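# Fork a loaded pallet into the station seat

## Task

Using the fork, place the pallet and the workpieces on it into the station so that it lies flat on the seat, sits between the side guides, and is pushed fully and squarely against the back stop. Every workpiece must still stand upright on the pallet. Nothing counts if the robot is the only thing holding it in position at the end.

## Robot and tools

Robot: a single six-joint arm on a base, possibly slightly tilted relative to the table. It carries a rigid steel lifting fork with no motor and no sensor. Gravity, friction and the fork's shape are the only things holding a load. Actions contain no gripper value, and results contain no tool reading.

Frames: the scene frame has its origin on the table surface directly beneath the arm base, with +z up and +y to the left when looking along +x. Positions are in metres. Orientation is a quaternion in w, x, y, z order. Velocities are in m/s and rad/s. At long reach the printed tool point position can differ somewhat from the real one.

Fork geometry: the tool point is centred between the two tines, halfway along the blades, on the surface that carries the load. The blades are 240 mm long, 30 mm wide and 8 mm thick, with a 110 mm gap between them, and they point along the tool's -y axis. The blade tips are 120 mm from the tool point toward -y, and the upright back legs are 120 mm toward +y. The lifting faces point along the tool's -z, so the blades are level when tool +z points straight down. If the blades tip down toward their tips, the load slides off. A flat plate about 9 cm long sticks out toward the tool's -y from the last joint axis and rotates with the fork. A heavier load makes the tool sit lower than commanded and tilt more. Compare the reported pose with the commanded one and correct for the difference.

execute_actions takes "actions", a list holding at most one item, and optionally "pictures" (true or false; images come by default).
- Empty list: nothing is commanded and the current state is returned.
- Move: {"rows": [[...], ...], "steps": n}. n is 1 to 15 control steps, each 1/30 s, and defaults to 15. Each row is used for one step. If there are fewer rows than steps, the last row repeats.
- Wait: {"steps": n} with no rows. n is at most 300. It returns once that many steps have passed since the previous result, and thinking time counts toward it.

Each row has six numbers in [-1, 1], ordered dx, dy, dz, rx, ry, rz. They are an offset of the tool point's target, not an absolute pose. They are expressed in the tool point's own axes. A value of 1.0 equals 0.6 m for dx, dy, dz and 180 degrees for rx, ry, rz. rx, ry, rz together form one rotation vector. The reference is the tool pose in the most recent result that reports it. Before any such result in the scene, and for later calls within one reply, the reference is the pose where the move starts. Every row in a call uses that same reference; rows do not add up. All zeros therefore pulls the arm back to the reference pose and is not a pause.

Motion limits: each step's command is clipped to within 70 mm and 16 degrees of the measured pose. Damped inverse kinematics then follows it, and position takes priority over orientation. The arm lags commands by about 0.15 s. The elbow cannot fully straighten. A distant target may need several calls. After the last step the arm moves at most one clipped increment further, so read the resulting pose and send the rest. The robot keeps running while you think, and no steps are held back.

Result lines:
- The state line gives tool point position, quaternion and velocities.
- "Hand target" is the pose the controller is currently driving toward.
- "pose unreachable" means the clearance check changed or blocked the command. Any mounting block or post under the base counts as part of the arm for this check.
- HELD marks steps where all or part of the row was not sent.
- A refused call sends nothing.
- A Joint positions line lists the joints from base outward: shoulder pan, shoulder lift, elbow, wrist 1, wrist 2, wrist 3. The elbow range is ±3.142 rad; the others are ±6.283 rad.

Faults:
- Torque fault: a joint's contact torque reaches its limit (shoulder pan 303, shoulder lift 303, elbow 138, each wrist 51.5 N m; a carried load's weight counts).
- Force fault: any external force on the arm, fork or load reaches 150 N.
- Either one stops the arm for 10 s, drops the rest of the call, and lets the arm yield to the contact.
- Motor heat: carrying a load heats the motors. A MOTOR HOT warning appears from 70 °C. At 85 °C an OVER-TEMPERATURE FAULT brakes the arm until it cools, which may take minutes.

Avoid the following: dropping the pallet, letting workpieces tip over, knocking anything off the table, slamming or hard impacts, and forceful pushing. Move smoothly. Occasionally a loose object may get a brief outside nudge.

Cameras: cam_high (672x504), cam_low (672x504) and cam_wrist (504x504, fisheye, mounted on the wrist plate), listed in that order. Calibration uses OpenCV conventions: K in pixels, and T_world_to_cam maps scene-frame points into the camera frame. Real cameras may be off by a couple of degrees and several millimetres. Results list any camera whose numbers have changed.

zoom_image: {"camera": one of cam_high, cam_low, cam_wrist, "region": [x0, y0, x1, y1]}. The region is in pixels of that camera's latest image, with (0,0) at the top left, and can be up to 504 by 504. It returns an enlarged view.

read_manual: optional "section", default "licences". It returns licence text and does not move the robot.

finished_scene: {"scene": number of the current scene}. It ends the scene irreversibly, and the scene is then judged. The pallet must already be resting correctly on its own. Replying without any tool call also ends the remaining work.

Each tool is called after "Emit:" as name([rows], argument=value, ...), one row to a line, values as JSON.

## Session

Emit:
execute_actions(actions=[])

Scene clock: 0.00 s of 6000.00 s.
end_effector_position=(+0.8511, -0.0007, +0.3826) end_effector_quat_wxyz=(-0.197, +0.868, +0.193, -0.414) end_effector_velocity=(-0.000, -0.001, +0.000) end_effector_angular_velocity=(-0.000, -0.002, +0.000)
Joint positions: [ 2.634 -0.357  0.654 -0.595 -1.452  0.136]
Joint velocities: [-0.001 -0.    -0.    -0.001  0.    -0.   ]
Motor temperatures (°C, as the motors report them): [26 26 27 28 34 31]
Hand target: +0.851, -0.001, +0.383; -0.197, +0.868, +0.193, -0.414

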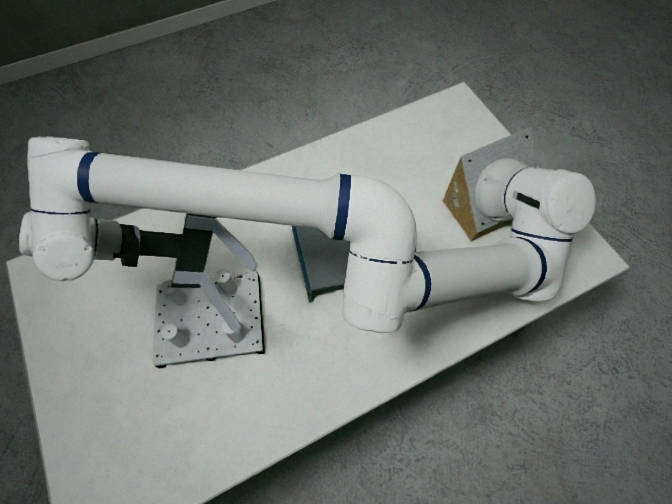

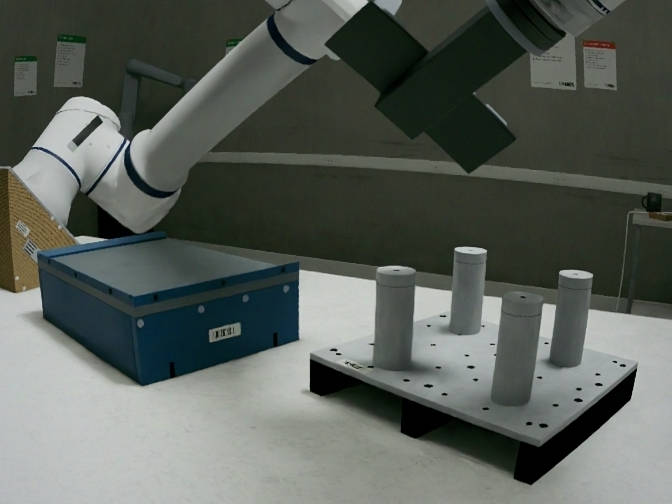

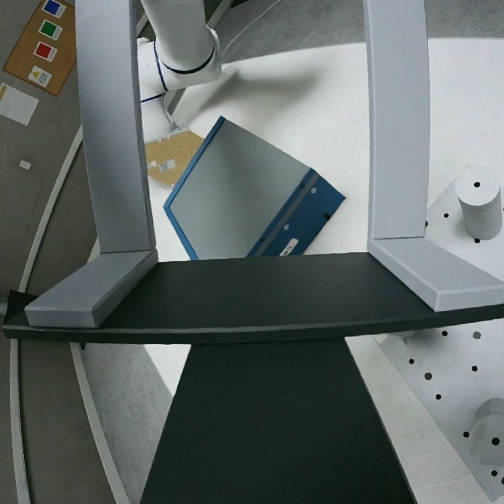

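Emit:
zoom_image(camera="cam_high", region=[130,200,370,380])

Emit:
zoom_image(camera="cam_low", region=[20,210,340,400])

Emit:
zoom_image(camera="cam_low", region=[290,280,660,500])

Region (130, 200, 370, 380) of cam_high's 672x504 image, scaled by 2.100, with more detail than that image has; it fills the top 378 rows of this view, and the rest is white.

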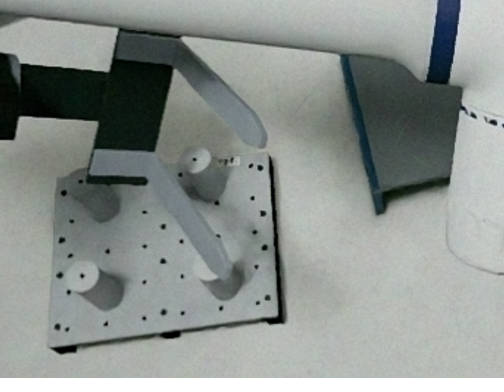

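Region (20, 210, 340, 400) of cam_low's 672x504 image, scaled by 1.575, with more detail than that image has; it fills the top 299 rows of this view, and the rest is white.

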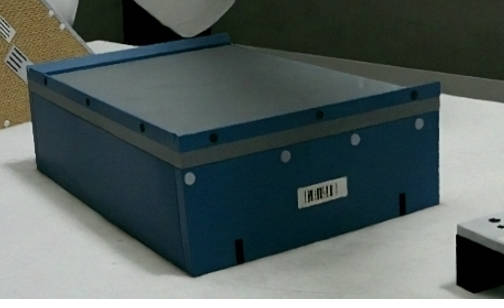

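Region (290, 280, 660, 500) of cam_low's 672x504 image, scaled by 1.362, with more detail than that image has; it fills the top 300 rows of this view, and the rest is white.

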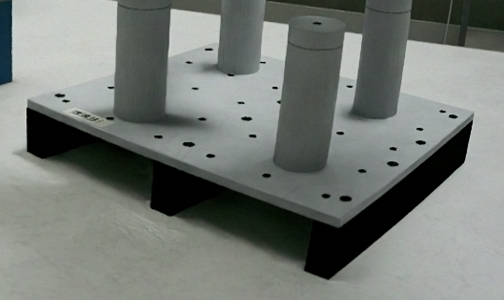

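Emit:
execute_actions([
  {"rows":[[0.134,-0.308,0.032,-0.196,0.231,-0.025]]},
], pictures=false)

Scene clock: 42.90 s of 6000.00 s.
end_effector_position=(+0.8505, +0.1885, +0.4120) end_effector_quat_wxyz=(-0.056, +0.958, +0.263, -0.100) end_effector_velocity=(-0.012, +0.130, +0.019) end_effector_angular_velocity=(-0.250, -1.528, +0.037)
Joint positions: [ 2.596 -0.879  1.174 -1.173 -1.013  0.218]
Joint velocities: [-0.237 -0.917  1.201 -1.627  0.781  0.491]
Motor temperatures (°C, as the motors report them): [26 26 27 28 34 31]
Hand target: +0.849, +0.202, +0.415; -0.022, +0.963, +0.269, -0.024
Off the commanded pose: 0.011 m, 13 deg; orientation clipped at the last step of the last action.
Steps of this call (steps 1 to 90: nothing new was sent; then 39.40 s passed at rest; steps 91 to 105: all 15 steps of this action). Readings (end_effector_position):
91: (+0.8512, +0.0000, +0.3827)
92: (+0.8513, +0.0053, +0.3815)
94: (+0.8529, +0.0351, +0.3861)
98: (+0.8534, +0.1003, +0.3984)
105: the state above

Emit:
execute_actions(actions=[], pictures=false)

Emit:
execute_actions([
  {"rows":[[0,0,0,0,0,-0.25]]},
])

Scene clock: 50.53 s of 6000.00 s.
end_effector_position=(+0.8487, +0.2022, +0.4155) end_effector_quat_wxyz=(-0.022, +0.963, +0.269, -0.024) end_effector_velocity=(-0.000, +0.001, -0.000) end_effector_angular_velocity=(+0.000, +0.001, +0.000)
Joint positions: [ 2.57  -0.977  1.304 -1.354 -0.93   0.274]
Joint velocities: [ 0.001  0.    -0.     0.001 -0.    -0.   ]
Motor temperatures (°C, as the motors report them): [26 26 27 28 34 31]
Hand target: +0.849, +0.202, +0.415; -0.022, +0.963, +0.269, -0.024
Off the commanded pose: 0.005 m, 4 deg; orientation clipped at the last step of the last action.
Steps of this call (steps 1 to 90: nothing new was sent; then 4.63 s passed at rest). Readings (end_effector_position):
1: (+0.8502, +0.1923, +0.4126)
2: (+0.8499, +0.1953, +0.4138)
4: (+0.8492, +0.1988, +0.4145)
8: (+0.8489, +0.2013, +0.4151)
90: the state above

Scene clock: 51.03 s of 6000.00 s.
end_effector_position=(+0.8497, +0.2016, +0.4151) end_effector_quat_wxyz=(-0.022, +0.802, +0.597, -0.012) end_effector_velocity=(-0.010, +0.002, -0.001) end_effector_angular_velocity=(+0.097, +0.075, +0.516)
Joint positions: [ 2.653 -0.941  1.145 -1.306 -0.889 -0.359]
Joint velocities: [ 0.06   0.033 -0.122  0.189  0.033 -0.54 ]
Motor temperatures (°C, as the motors report them): [26 26 27 28 34 31]
Hand target: +0.849, +0.202, +0.415; -0.028, +0.787, +0.616, -0.013
Off the commanded pose: 0.001 m, 3 deg.
Steps of this call (steps 1 to 15: all 15 steps of this action). Readings (end_effector_position):
1: (+0.8486, +0.2022, +0.4155)
2: (+0.8483, +0.2017, +0.4156)
4: (+0.8494, +0.2014, +0.4156)
8: (+0.8502, +0.2008, +0.4151)
15: the state above
camera_calibration (this result's frames):
cam_wrist: T_world_to_cam=[[0.335965, 0.941609, -0.0223714, -0.467145], [0.911413, -0.319016, 0.259914, -0.937183], [0.2376, -0.107712, -0.965373, 0.330604], [0, 0, 0, 1]] pos_world=[0.932553, 0.176501, 0.552293]

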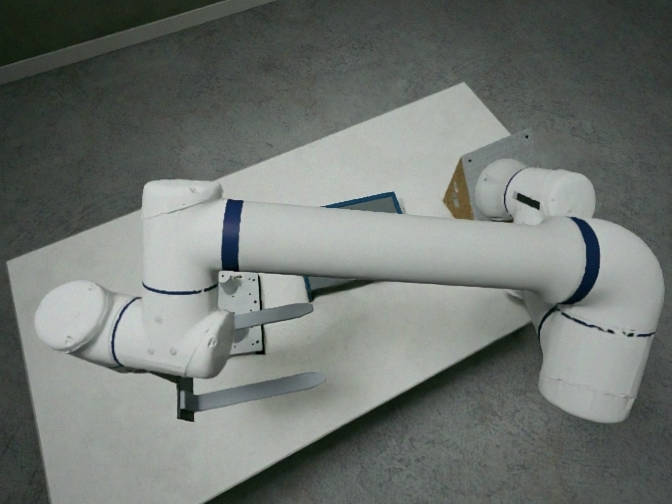

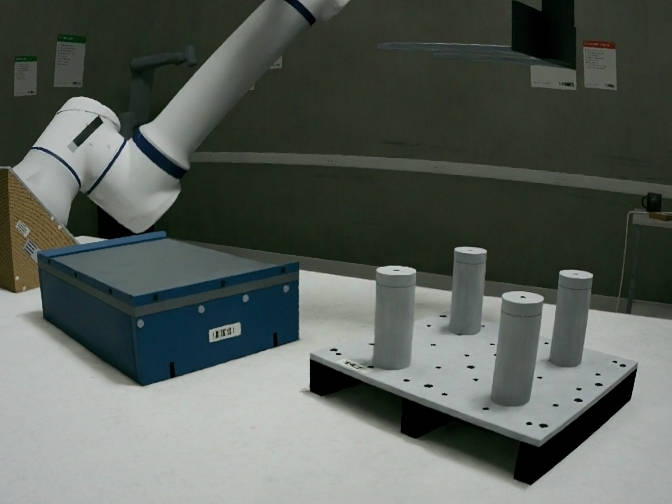

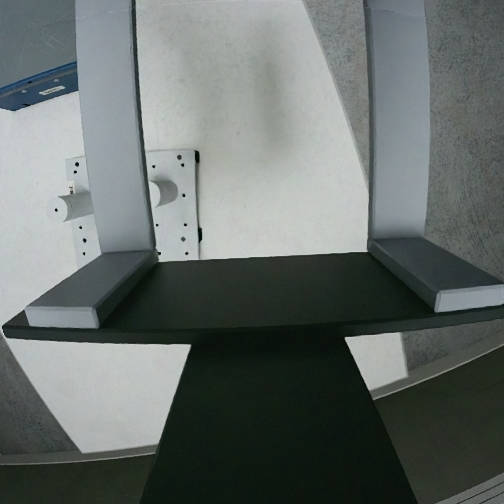

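Emit:
execute_actions([
  {"rows":[[0.088,0.235,0.15,0,0,-0.487]]},
], pictures=false)

Emit:
execute_actions([
  {"rows":[[0,0,0,0,0,-0.2]]},
], pictures=false)

Emit:
execute_actions([
  {"steps":15},
])

Scene clock: 57.40 s of 6000.00 s.
end_effector_position=(+0.9912, +0.2148, +0.3212) end_effector_quat_wxyz=(-0.009, +0.454, +0.891, -0.001) end_effector_velocity=(+0.075, +0.004, -0.029) end_effector_angular_velocity=(+0.006, +0.004, +1.796)
Joint positions: [ 2.836 -0.817  0.896 -1.373 -0.821 -1.022]
Joint velocities: [ 0.139 -0.239  0.194 -0.076  0.009 -1.616]
Motor temperatures (°C, as the motors report them): [26 26 27 28 34 31]
Hand target: +0.999, +0.216, +0.318; -0.010, +0.365, +0.931, -0.002
Off the commanded pose: 0.005 m, 35 deg; orientation clipped at the last step of the last action.
Steps of this call (steps 1 to 90: nothing new was sent; then 2.87 s passed at rest; steps 91 to 105: all 15 steps of this action). Readings (end_effector_position):
91: (+0.8496, +0.2021, +0.4148)
92: (+0.8577, +0.2020, +0.4096)
94: (+0.8841, +0.2068, +0.3888)
98: (+0.9341, +0.2115, +0.3538)
105: the state above

Scene clock: 57.90 s of 6000.00 s.
end_effector_position=(+0.9914, +0.2151, +0.3210) end_effector_quat_wxyz=(-0.009, +0.163, +0.987, +0.000) end_effector_velocity=(-0.001, -0.004, +0.001) end_effector_angular_velocity=(+0.025, -0.002, +0.143)
Joint positions: [ 2.852 -0.975  1.096 -1.431 -0.818 -1.615]
Joint velocities: [-0.011 -0.038  0.057  0.001  0.018 -0.165]
Motor temperatures (°C, as the motors report them): [26 26 27 28 34 31]
Hand target: +0.991, +0.215, +0.321; -0.009, +0.157, +0.988, +0.001
Off the commanded pose: 0.000 m, 1 deg.
Steps of this call (steps 1 to 15: all 15 steps of this action). Readings (end_effector_position):
1: (+0.9933, +0.2150, +0.3205)
2: (+0.9935, +0.2152, +0.3203)
4: (+0.9932, +0.2161, +0.3210)
8: (+0.9925, +0.2165, +0.3208)
15: the state above

Scene clock: 58.40 s of 6000.00 s.
end_effector_position=(+0.9912, +0.2148, +0.3211) end_effector_quat_wxyz=(-0.009, +0.157, +0.988, +0.001) end_effector_velocity=(+0.001, +0.001, +0.000) end_effector_angular_velocity=(-0.001, -0.001, +0.002)
Joint positions: [ 2.851 -0.978  1.101 -1.431 -0.817 -1.629]
Joint velocities: [ 0.    -0.    -0.001 -0.    -0.    -0.001]
Motor temperatures (°C, as the motors report them): [26 26 27 28 34 31]
Hand target: +0.991, +0.215, +0.321; -0.009, +0.157, +0.988, +0.001
Off the commanded pose: 0.000 m, 0 deg.
Steps of this call (steps 1 to 15: nothing new was sent). Readings (end_effector_position):
1: (+0.9914, +0.2150, +0.3210)
2: (+0.9914, +0.2149, +0.3210)
4: (+0.9914, +0.2148, +0.3211)
8: (+0.9913, +0.2148, +0.3211)
15: the state above
camera_calibration (this result's frames):
cam_wrist: T_world_to_cam=[[-0.932756, 0.360419, -0.00805831, 0.848679], [0.340616, 0.888388, 0.307812, -0.746418], [0.1181, 0.284369, -0.951413, 0.237406], [0, 0, 0, 1]] pos_world=[1.01781, 0.289718, 0.462467]

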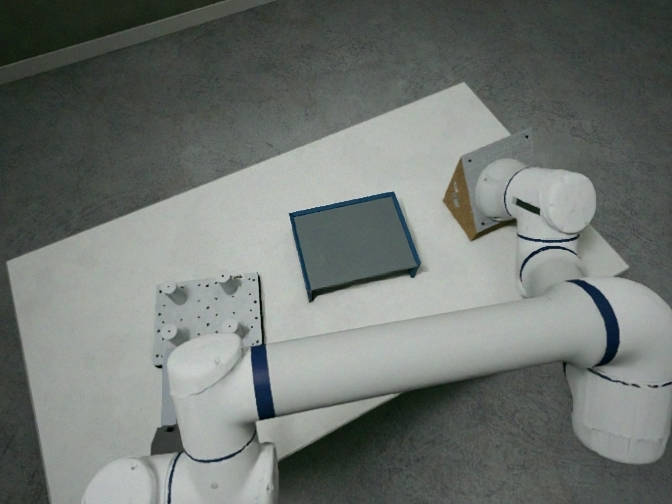

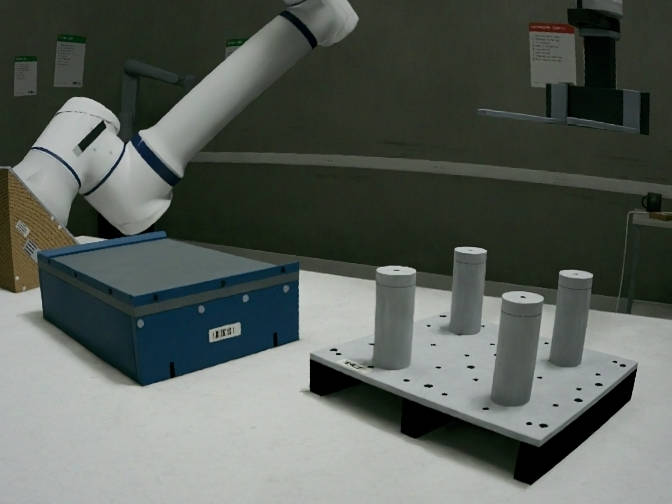

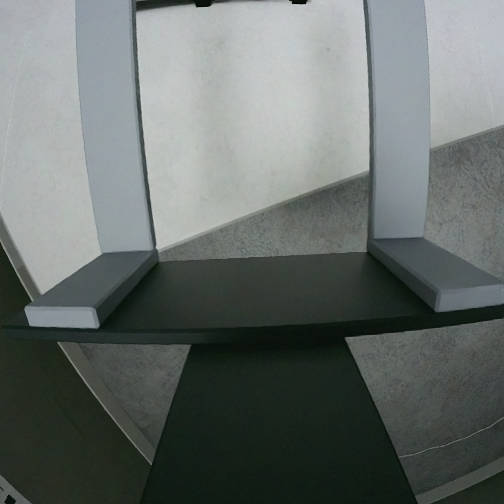

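Emit:
execute_actions([
  {"rows":[[-0.041,0.031,0.3,0,-0.0058,0.0052]]},
], pictures=false)

Emit:
execute_actions([
  {"rows":[[0,0,0.15,0,0,0]]},
], pictures=false)

Emit:
execute_actions([
  {"steps":15},
])

Scene clock: 67.43 s of 6000.00 s.
end_effector_position=(+1.0154, +0.2257, +0.1466) end_effector_quat_wxyz=(-0.001, +0.164, +0.986, +0.000) end_effector_velocity=(+0.021, +0.000, -0.066) end_effector_angular_velocity=(-0.010, -0.024, -0.011)
Joint positions: [ 2.98  -0.898  1.204 -1.758 -0.792 -1.423]
Joint velocities: [ 0.048  0.056  0.004 -0.143  0.     0.103]
Motor temperatures (°C, as the motors report them): [26 26 27 28 34 31]
Hand target: +1.017, +0.226, +0.141; -0.000, +0.165, +0.986, -0.000
Off the commanded pose: 0.006 m, 0 deg.
Steps of this call (steps 1 to 90: nothing new was sent; then 5.53 s passed at rest; steps 91 to 105: all 15 steps of this action). Readings (end_effector_position):
91: (+0.9913, +0.2149, +0.3202)
92: (+0.9938, +0.2160, +0.3093)
94: (+0.9948, +0.2175, +0.2715)
98: (+1.0029, +0.2221, +0.2091)
105: the state above

Scene clock: 67.93 s of 6000.00 s.
end_effector_position=(+1.0153, +0.2257, +0.0573) end_effector_quat_wxyz=(-0.001, +0.164, +0.986, +0.000) end_effector_velocity=(+0.001, -0.001, -0.008) end_effector_angular_velocity=(-0.003, -0.002, +0.001)
Joint positions: [ 3.04  -0.849  1.25  -1.912 -0.787 -1.339]
Joint velocities: [ 0.005  0.006  0.003 -0.017 -0.002  0.009]
Motor temperatures (°C, as the motors report them): [26 26 27 28 34 31]
Hand target: +1.015, +0.226, +0.057; -0.001, +0.164, +0.986, +0.000
Off the commanded pose: 0.001 m, 0 deg.
Steps of this call (steps 1 to 15: all 15 steps of this action). Readings (end_effector_position):
1: (+1.0160, +0.2257, +0.1436)
2: (+1.0172, +0.2263, +0.1298)
4: (+1.0115, +0.2247, +0.0927)
8: (+1.0141, +0.2258, +0.0652)
15: the state above

Scene clock: 68.43 s of 6000.00 s.
end_effector_position=(+1.0153, +0.2257, +0.0566) end_effector_quat_wxyz=(-0.001, +0.164, +0.986, +0.000) end_effector_velocity=(+0.000, -0.000, +0.001) end_effector_angular_velocity=(+0.000, -0.000, -0.001)
Joint positions: [ 3.041 -0.848  1.25  -1.913 -0.787 -1.338]
Joint velocities: [-0.001  0.    -0.001  0.001 -0.    -0.   ]
Motor temperatures (°C, as the motors report them): [26 26 27 28 34 31]
Hand target: +1.015, +0.226, +0.057; -0.001, +0.164, +0.986, +0.000
Off the commanded pose: 0.000 m, 0 deg.
Steps of this call (steps 1 to 15: nothing new was sent). Readings (end_effector_position):
1: (+1.0153, +0.2257, +0.0571)
2: (+1.0153, +0.2257, +0.0570)
4: (+1.0153, +0.2257, +0.0568)
8: (+1.0153, +0.2257, +0.0567)
15: the state above
camera_calibration (this result's frames):
cam_wrist: T_world_to_cam=[[-0.926789, 0.374842, -0.0235651, 0.856631], [0.349904, 0.884527, 0.308512, -0.691492], [0.136487, 0.27768, -0.950929, -0.0373609], [0, 0, 0, 1]] pos_world=[1.04097, 0.300916, 0.197992]

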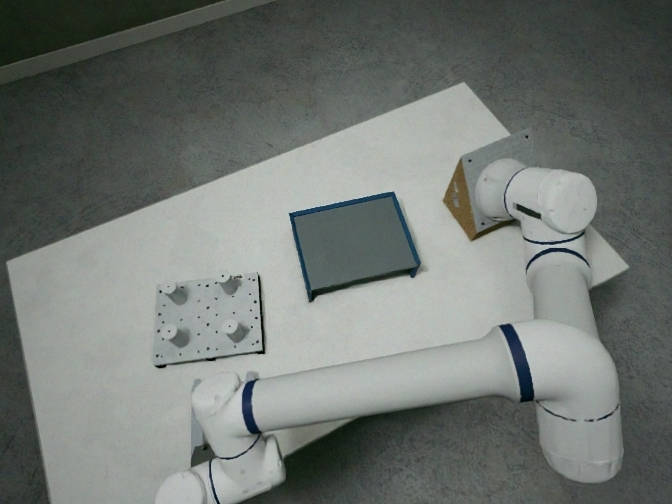

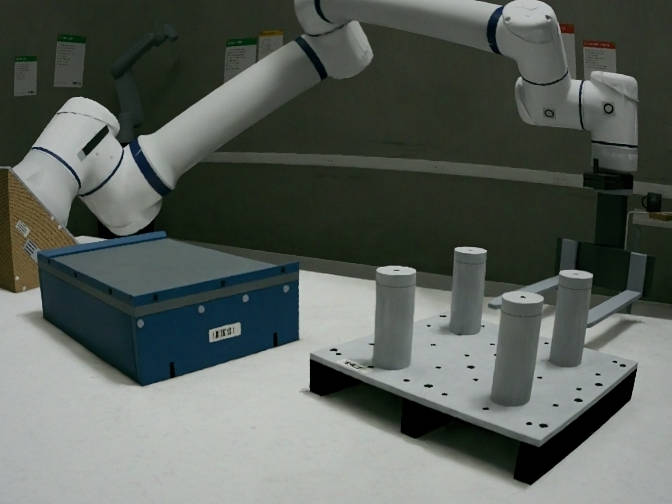

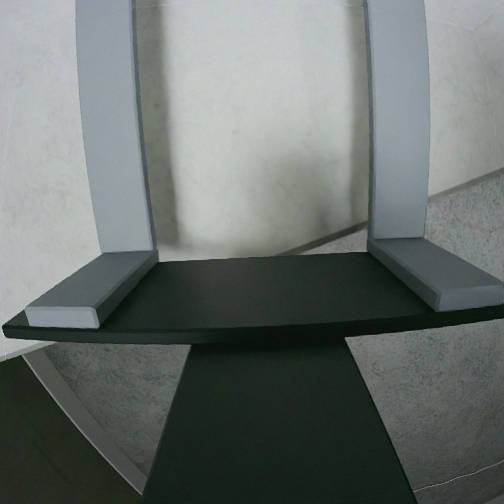

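Emit:
zoom_image(camera="cam_high", region=[140,260,300,400])

Emit:
zoom_image(camera="cam_high", region=[275,180,435,310])

Region (140, 260, 300, 400) of cam_high's 672x504 image, scaled by 3.150, with more detail than that image has; it fills the top 441 rows of this view, and the rest is white.

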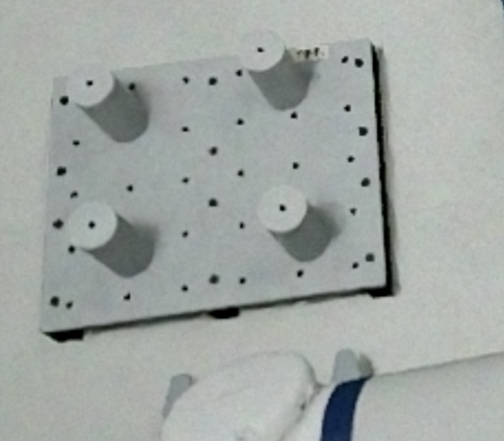

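Region (275, 180, 435, 310) of cam_high's 672x504 image, scaled by 3.150, with more detail than that image has; it fills the top 410 rows of this view, and the rest is white.

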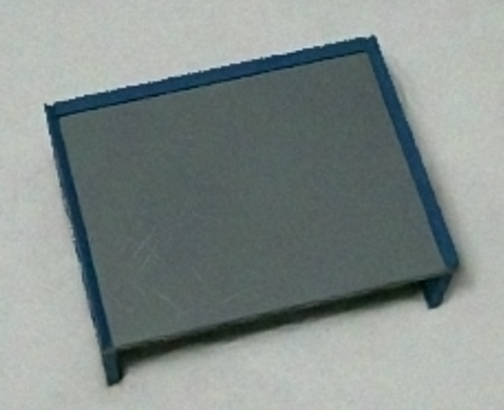

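Emit:
execute_actions([
  {"rows":[[-0.067,-0.05,0.052,0,0,0]]},
], pictures=false)

Emit:
execute_actions([
  {"steps":10},
])

Emit:
zoom_image(camera="cam_high", region=[140,260,300,400])

Emit:
zoom_image(camera="cam_low", region=[472,230,672,400])

Scene clock: 85.10 s of 6000.00 s.
end_effector_position=(+1.0434, +0.1846, +0.0256) end_effector_quat_wxyz=(-0.001, +0.164, +0.986, +0.000) end_effector_velocity=(+0.003, -0.001, -0.002) end_effector_angular_velocity=(+0.000, -0.000, +0.001)
Joint positions: [ 3.036 -0.768  1.201 -1.94  -0.788 -1.345]
Joint velocities: [ 0.001  0.006 -0.007 -0.001  0.     0.   ]
Motor temperatures (°C, as the motors report them): [26 26 27 28 34 31]
Hand target: +1.044, +0.184, +0.025; -0.001, +0.164, +0.986, +0.000
Off the commanded pose: 0.000 m, 0 deg.
Steps of this call (steps 1 to 90: nothing new was sent; then 13.17 s passed at rest; steps 91 to 105: all 15 steps of this action). Readings (end_effector_position):
91: (+1.0156, +0.2249, +0.0559)
92: (+1.0226, +0.2177, +0.0503)
94: (+1.0297, +0.1961, +0.0345)
98: (+1.0405, +0.1874, +0.0277)
105: the state above

Scene clock: 85.43 s of 6000.00 s.
end_effector_position=(+1.0436, +0.1843, +0.0253) end_effector_quat_wxyz=(-0.001, +0.164, +0.986, +0.000) end_effector_velocity=(-0.000, +0.000, -0.000) end_effector_angular_velocity=(+0.000, +0.001, -0.000)
Joint positions: [ 3.036 -0.768  1.201 -1.94  -0.788 -1.345]
Joint velocities: [ 0.     0.    -0.     0.001  0.     0.   ]
Motor temperatures (°C, as the motors report them): [26 26 27 28 34 31]
Hand target: +1.044, +0.184, +0.025; -0.001, +0.164, +0.986, +0.000
Off the commanded pose: 0.000 m, 0 deg.
Steps of this call (steps 1 to 10: nothing new was sent). Readings (end_effector_position):
1: (+1.0434, +0.1845, +0.0255)
2: (+1.0435, +0.1845, +0.0254)
4: (+1.0435, +0.1844, +0.0254)
8: (+1.0435, +0.1843, +0.0254)
10: the state above
camera_calibration (this result's frames):
cam_wrist: T_world_to_cam=[[-0.926792, 0.374837, -0.0235552, 0.897583], [0.349895, 0.884514, 0.308558, -0.655141], [0.136494, 0.277727, -0.950914, -0.0594897], [0, 0, 0, 1]] pos_world=[1.06922, 0.259556, 0.166722]

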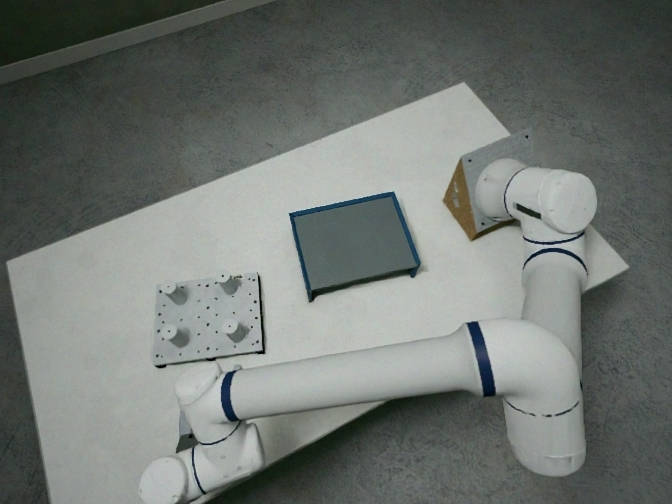

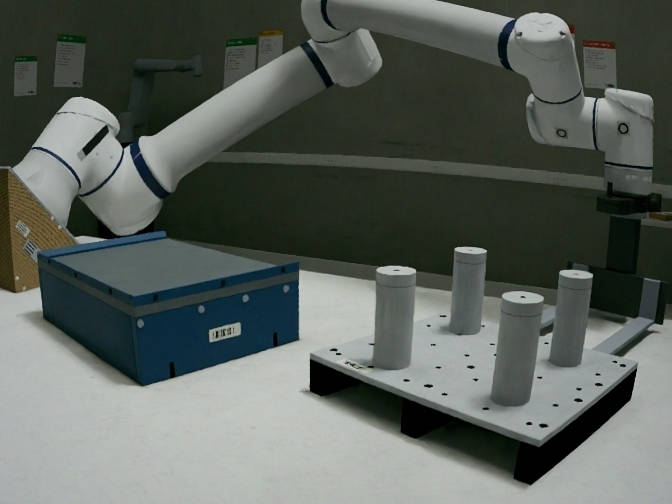

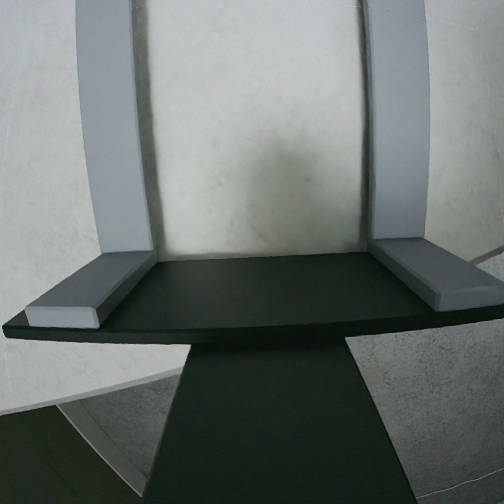

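Region (140, 260, 300, 400) of cam_high's 672x504 image, scaled by 3.150, with more detail than that image has; it fills the top 441 rows of this view, and the rest is white.

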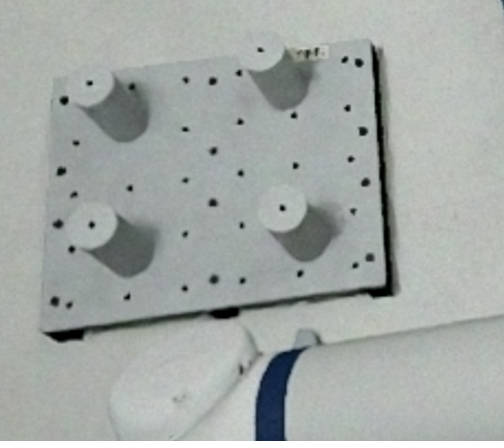

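Region (472, 230, 672, 400) of cam_low's 672x504 image, scaled by 2.520, with more detail than that image has; it fills the top 428 rows of this view, and the rest is white.

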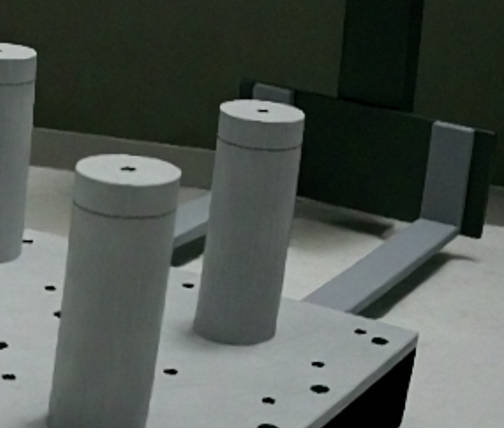

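Emit:
execute_actions([
  {"rows":[[0,-0.01,0.005,0,0,0],[0,-0.02,0.005,0,0,0],[0,-0.03,0.005,0,0,0],[0,-0.04,0.005,0,0,0],[0,-0.05,0.005,0,0,0],[0,-0.06,0.005,0,0,0],[0,-0.07,0.005,0,0,0],[0,-0.08,0.005,0,0,0],[0,-0.09,0.005,0,0,0],[0,-0.1,0.005,0,0,0]]},
], pictures=false)

Emit:
execute_actions([
  {"rows":[[0,-0.03,0,0,0,0],[0,-0.06,0,0,0,0],[0,-0.09,0,0,0,0],[0,-0.12,0,0,0,0]]},
])

Scene clock: 92.33 s of 6000.00 s.
end_effector_position=(+1.0251, +0.1305, +0.0224) end_effector_quat_wxyz=(-0.001, +0.164, +0.986, +0.000) end_effector_velocity=(-0.011, -0.029, -0.001) end_effector_angular_velocity=(+0.000, -0.001, +0.004)
Joint positions: [ 3.001 -0.771  1.278 -1.979 -0.79  -1.394]
Joint velocities: [-0.02  -0.003  0.043 -0.022 -0.002 -0.031]
Motor temperatures (°C, as the motors report them): [26 26 27 28 34 31]
Hand target: +1.024, +0.128, +0.022; -0.001, +0.164, +0.986, +0.000
Off the commanded pose: 0.003 m, 0 deg.
Steps of this call (steps 1 to 90: nothing new was sent; then 3.40 s passed at rest; steps 91 to 105: all 15 steps of this action). Readings (end_effector_position):
91: (+1.0436, +0.1842, +0.0253)
92: (+1.0434, +0.1831, +0.0249)
94: (+1.0406, +0.1760, +0.0233)
98: (+1.0339, +0.1562, +0.0223)
105: the state above

Scene clock: 92.83 s of 6000.00 s.
end_effector_position=(+1.0020, +0.0632, +0.0223) end_effector_quat_wxyz=(-0.001, +0.164, +0.986, +0.000) end_effector_velocity=(-0.002, -0.008, -0.000) end_effector_angular_velocity=(-0.000, -0.001, +0.001)
Joint positions: [ 2.953 -0.768  1.36  -2.016 -0.796 -1.461]
Joint velocities: [-0.006  0.001  0.008 -0.005 -0.001 -0.008]
Motor temperatures (°C, as the motors report them): [26 26 27 28 34 31]
Hand target: +1.002, +0.062, +0.022; -0.001, +0.164, +0.986, +0.000
Off the commanded pose: 0.001 m, 0 deg.
Steps of this call (steps 1 to 15: all 15 steps of this action). Readings (end_effector_position):
1: (+1.0247, +0.1293, +0.0224)
2: (+1.0235, +0.1255, +0.0224)
4: (+1.0163, +0.1056, +0.0224)
8: (+1.0048, +0.0723, +0.0223)
15: the state above
camera_calibration (this result's frames):
cam_wrist: T_world_to_cam=[[-0.926783, 0.374871, -0.023353, 0.90438], [0.349953, 0.884414, 0.30878, -0.532628], [0.136407, 0.278, -0.950847, -0.0229751], [0, 0, 0, 1]] pos_world=[1.02769, 0.138425, 0.163739]

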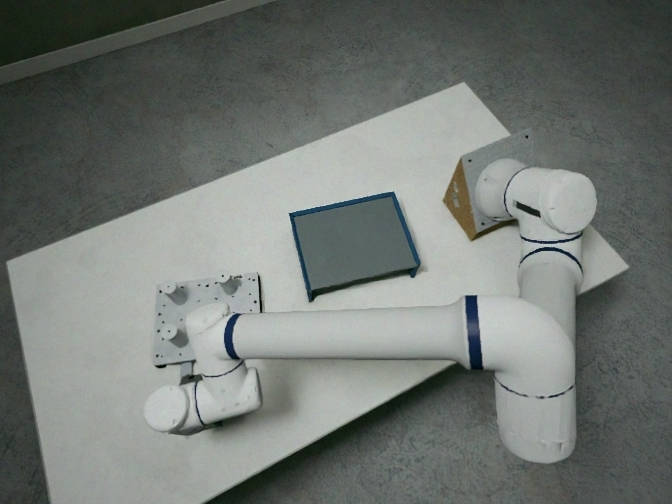

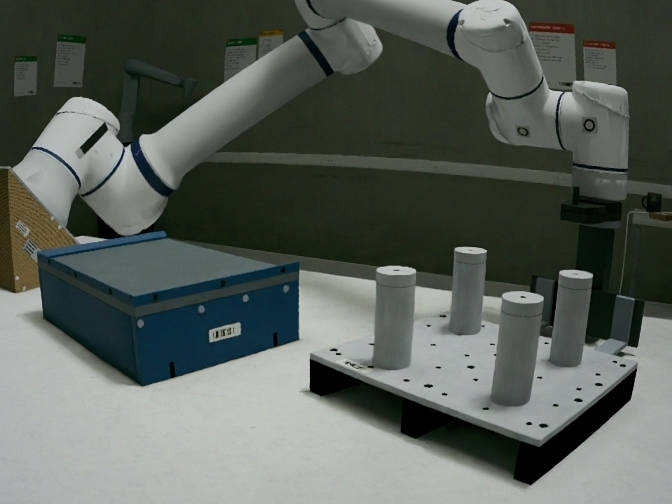

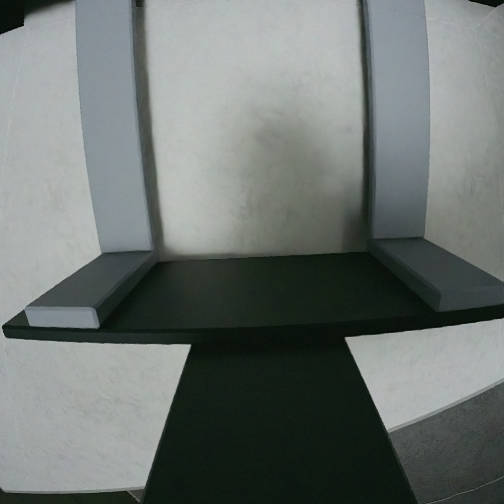

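Emit:
execute_actions([
  {"rows":[[0,-0.03,0,0,0,0],[0,-0.06,0,0,0,0],[0,-0.09,0,0,0,0],[0,-0.12,0,0,0,0],[0,-0.15,0,0,0,0]]},
])

Scene clock: 100.20 s of 6000.00 s.
end_effector_position=(+0.9732, -0.0205, +0.0223) end_effector_quat_wxyz=(-0.002, +0.164, +0.986, +0.000) end_effector_velocity=(-0.004, -0.014, +0.001) end_effector_angular_velocity=(+0.000, -0.001, -0.000)
Joint positions: [ 2.891 -0.751  1.442 -2.056 -0.807 -1.547]
Joint velocities: [-0.011  0.005  0.011 -0.006 -0.002 -0.014]
Motor temperatures (°C, as the motors report them): [26 26 27 28 34 31]
Hand target: +0.973, -0.022, +0.022; -0.002, +0.164, +0.986, +0.000
Off the commanded pose: 0.001 m, 0 deg.
Steps of this call (steps 1 to 90: nothing new was sent; then 3.87 s passed at rest; steps 91 to 105: all 15 steps of this action). Readings (end_effector_position):
91: (+1.0017, +0.0621, +0.0223)
92: (+1.0006, +0.0584, +0.0225)
94: (+0.9930, +0.0381, +0.0222)
98: (+0.9768, -0.0066, +0.0217)
105: the state above
camera_calibration (this result's frames):
cam_wrist: T_world_to_cam=[[-0.9268, 0.374833, -0.0232704, 0.909111], [0.349912, 0.884364, 0.30897, -0.448415], [0.136392, 0.278211, -0.950787, 0.00420081], [0, 0, 0, 1]] pos_world=[0.998898, 0.0546284, 0.163696]

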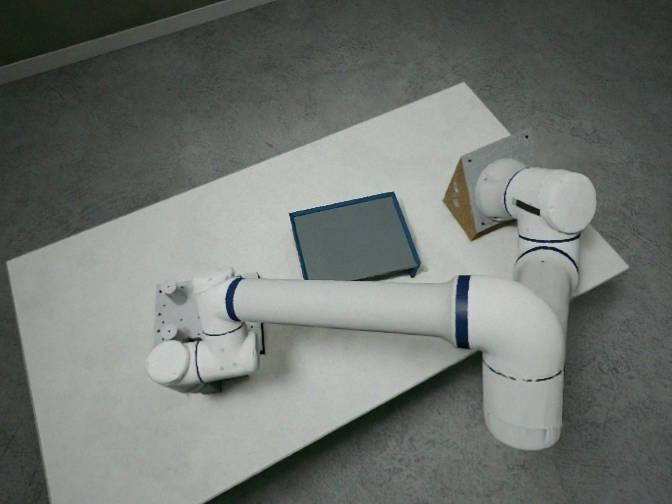

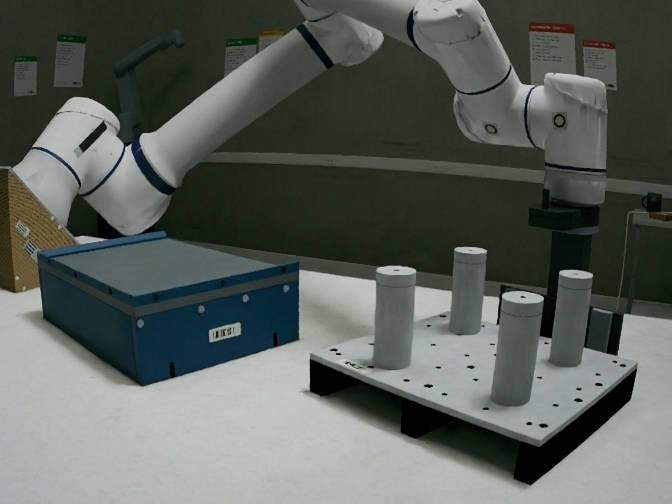

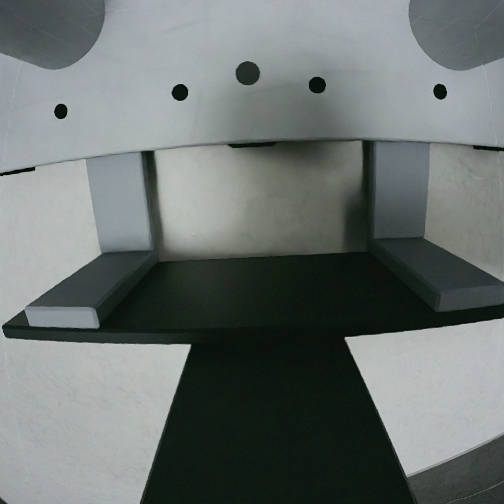

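Emit:
execute_actions([
  {"rows":[[0,-0.015,0,0,0,0],[0,-0.03,0,0,0,0],[0,-0.045,0,0,0,0],[0,-0.06,0,0,0,0],[0,-0.07,0,0,0,0]]},
])

Scene clock: 104.03 s of 6000.00 s.
end_effector_position=(+0.9598, -0.0597, +0.0223) end_effector_quat_wxyz=(-0.002, +0.164, +0.986, +0.000) end_effector_velocity=(-0.001, -0.004, -0.001) end_effector_angular_velocity=(-0.000, +0.001, +0.002)
Joint positions: [ 2.861 -0.739  1.473 -2.071 -0.813 -1.587]
Joint velocities: [-0.003  0.002  0.003 -0.002 -0.001 -0.006]
Motor temperatures (°C, as the motors report them): [26 26 27 28 34 31]
Hand target: +0.960, -0.060, +0.022; -0.002, +0.164, +0.986, +0.000
Off the commanded pose: 0.001 m, 0 deg.
Steps of this call (steps 1 to 90: nothing new was sent; then 0.33 s passed at rest; steps 91 to 105: all 15 steps of this action). Readings (end_effector_position):
91: (+0.9728, -0.0219, +0.0223)
92: (+0.9723, -0.0236, +0.0224)
94: (+0.9687, -0.0335, +0.0223)
98: (+0.9615, -0.0538, +0.0221)
105: the state above
camera_calibration (this result's frames):
cam_wrist: T_world_to_cam=[[-0.926819, 0.374787, -0.0232527, 0.911352], [0.349859, 0.88435, 0.309071, -0.409027], [0.136399, 0.278317, -0.950755, 0.0168974], [0, 0, 0, 1]] pos_world=[0.985455, 0.0154571, 0.163675]

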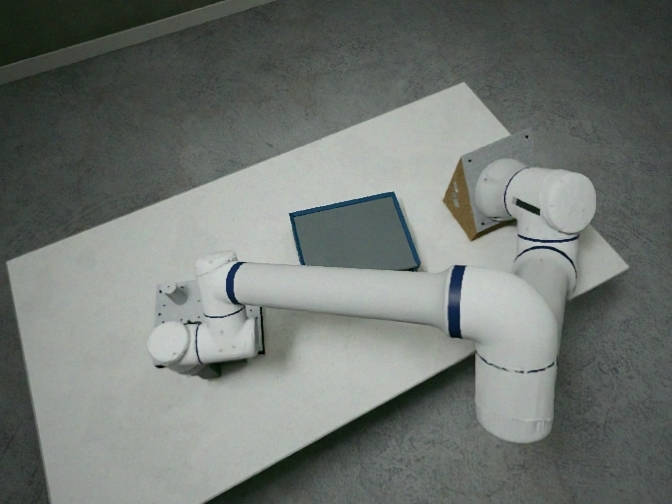

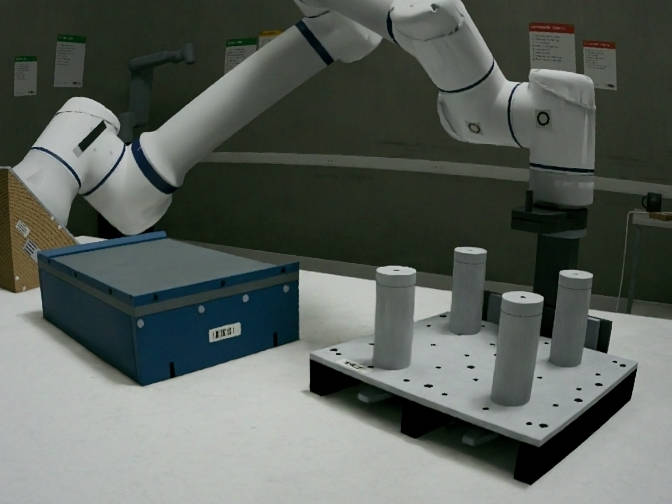

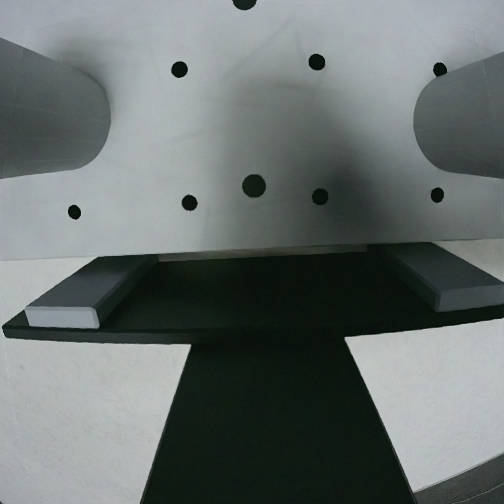

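Emit:
execute_actions([
  {"rows":[[0,-0.004,0,0,0,0],[0,-0.008,0,0,0,0],[0,-0.008,0,0,0,0],[0,-0.008,-0.004,0,0,0],[0,-0.008,-0.008,0,0,0],[0,-0.008,-0.012,0,0,0],[0,-0.008,-0.016,0,0,0],[0,-0.008,-0.02,0,0,0],[0,-0.008,-0.024,0,0,0],[0,-0.008,-0.028,0,0,0],[0,-0.008,-0.032,0,0,0],[0,-0.008,-0.037,0,0,0],[0,-0.008,-0.042,0,0,0],[0,-0.008,-0.048,0,0,0],[0,-0.008,-0.055,0,0,0]]},
], pictures=false)

Emit:
execute_actions([
  {"rows":[[0,0,-0.02,0,0,0],[0,0,-0.027,0,0,0],[0,0,-0.034,0,0,0],[0,0,-0.041,0,0,0],[0,0,-0.048,0,0,0],[0,0,-0.055,0,0,0],[0,0,-0.062,0,0,0],[0,0,-0.07,0,0,0]]},
])

Scene clock: 122.57 s of 6000.00 s.
end_effector_position=(+0.9581, -0.0642, +0.0440) end_effector_quat_wxyz=(-0.002, +0.164, +0.986, +0.001) end_effector_velocity=(-0.015, +0.003, +0.071) end_effector_angular_velocity=(+0.022, +0.023, -0.020)
Joint positions: [ 2.842 -0.754  1.471 -2.037 -0.817 -1.612]
Joint velocities: [-0.055 -0.061 -0.012  0.163 -0.001 -0.081]
Motor temperatures (°C, as the motors report them): [26 26 27 28 34 31]
Hand target: +0.958, -0.064, +0.055; -0.001, +0.164, +0.986, +0.000
Off the commanded pose: 0.011 m, 0 deg.
Steps of this call (steps 1 to 90: nothing new was sent; then 15.03 s passed at rest; steps 91 to 105: all 15 steps of this action). Readings (end_effector_position):
91: (+0.9596, -0.0602, +0.0223)
92: (+0.9595, -0.0607, +0.0223)
94: (+0.9587, -0.0626, +0.0223)
98: (+0.9580, -0.0642, +0.0273)
105: the state above

Scene clock: 123.07 s of 6000.00 s.
end_effector_position=(+0.9581, -0.0642, +0.0848) end_effector_quat_wxyz=(-0.002, +0.164, +0.986, +0.001) end_effector_velocity=(+0.003, +0.002, +0.013) end_effector_angular_velocity=(-0.001, -0.003, +0.006)
Joint positions: [ 2.814 -0.783  1.456 -1.968 -0.824 -1.649]
Joint velocities: [-0.007 -0.008 -0.008  0.019 -0.001 -0.012]
Motor temperatures (°C, as the motors report them): [26 26 27 28 34 31]
Hand target: +0.958, -0.064, +0.086; -0.002, +0.164, +0.986, +0.001
Off the commanded pose: 0.001 m, 0 deg.
Steps of this call (steps 1 to 15: all 15 steps of this action). Readings (end_effector_position):
1: (+0.9576, -0.0642, +0.0467)
2: (+0.9578, -0.0643, +0.0498)
4: (+0.9581, -0.0641, +0.0564)
8: (+0.9582, -0.0642, +0.0721)
15: the state above
camera_calibration (this result's frames):
cam_wrist: T_world_to_cam=[[-0.926734, 0.375017, -0.02293, 0.912853], [0.350097, 0.884081, 0.309568, -0.424073], [0.136365, 0.27886, -0.950601, 0.0779333], [0, 0, 0, 1]] pos_world=[0.983811, 0.0108476, 0.226295]

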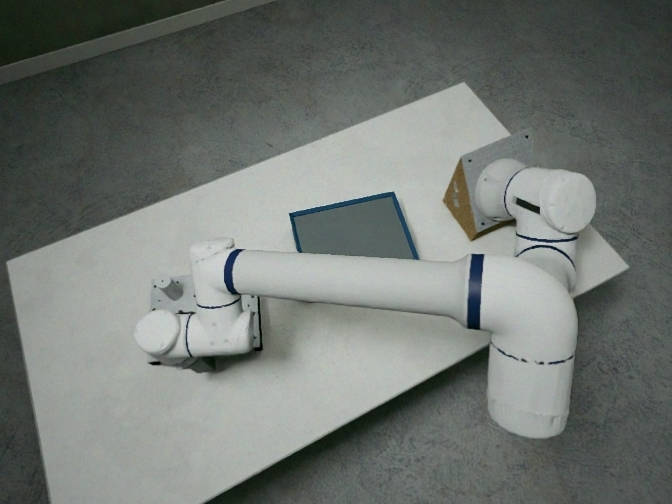

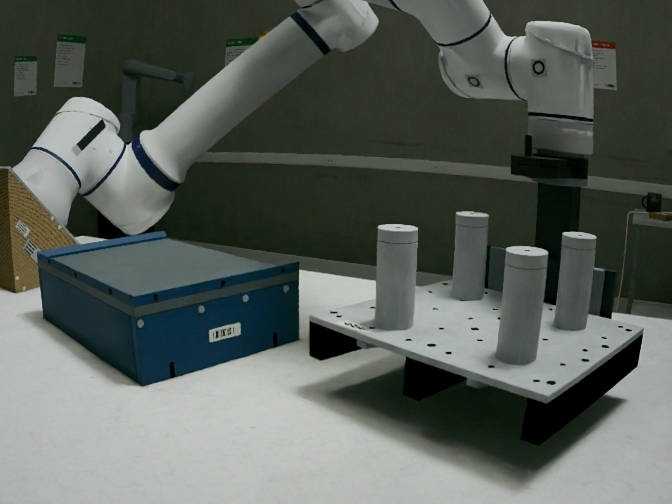

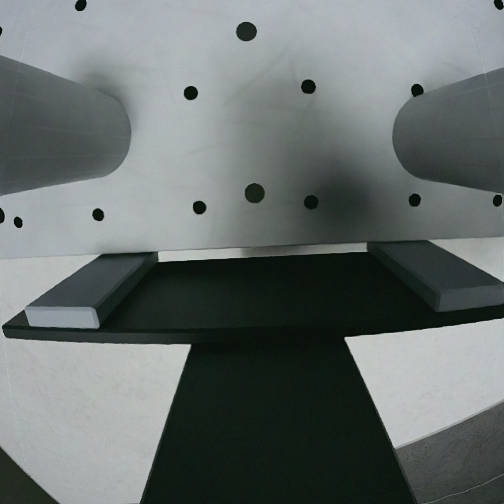

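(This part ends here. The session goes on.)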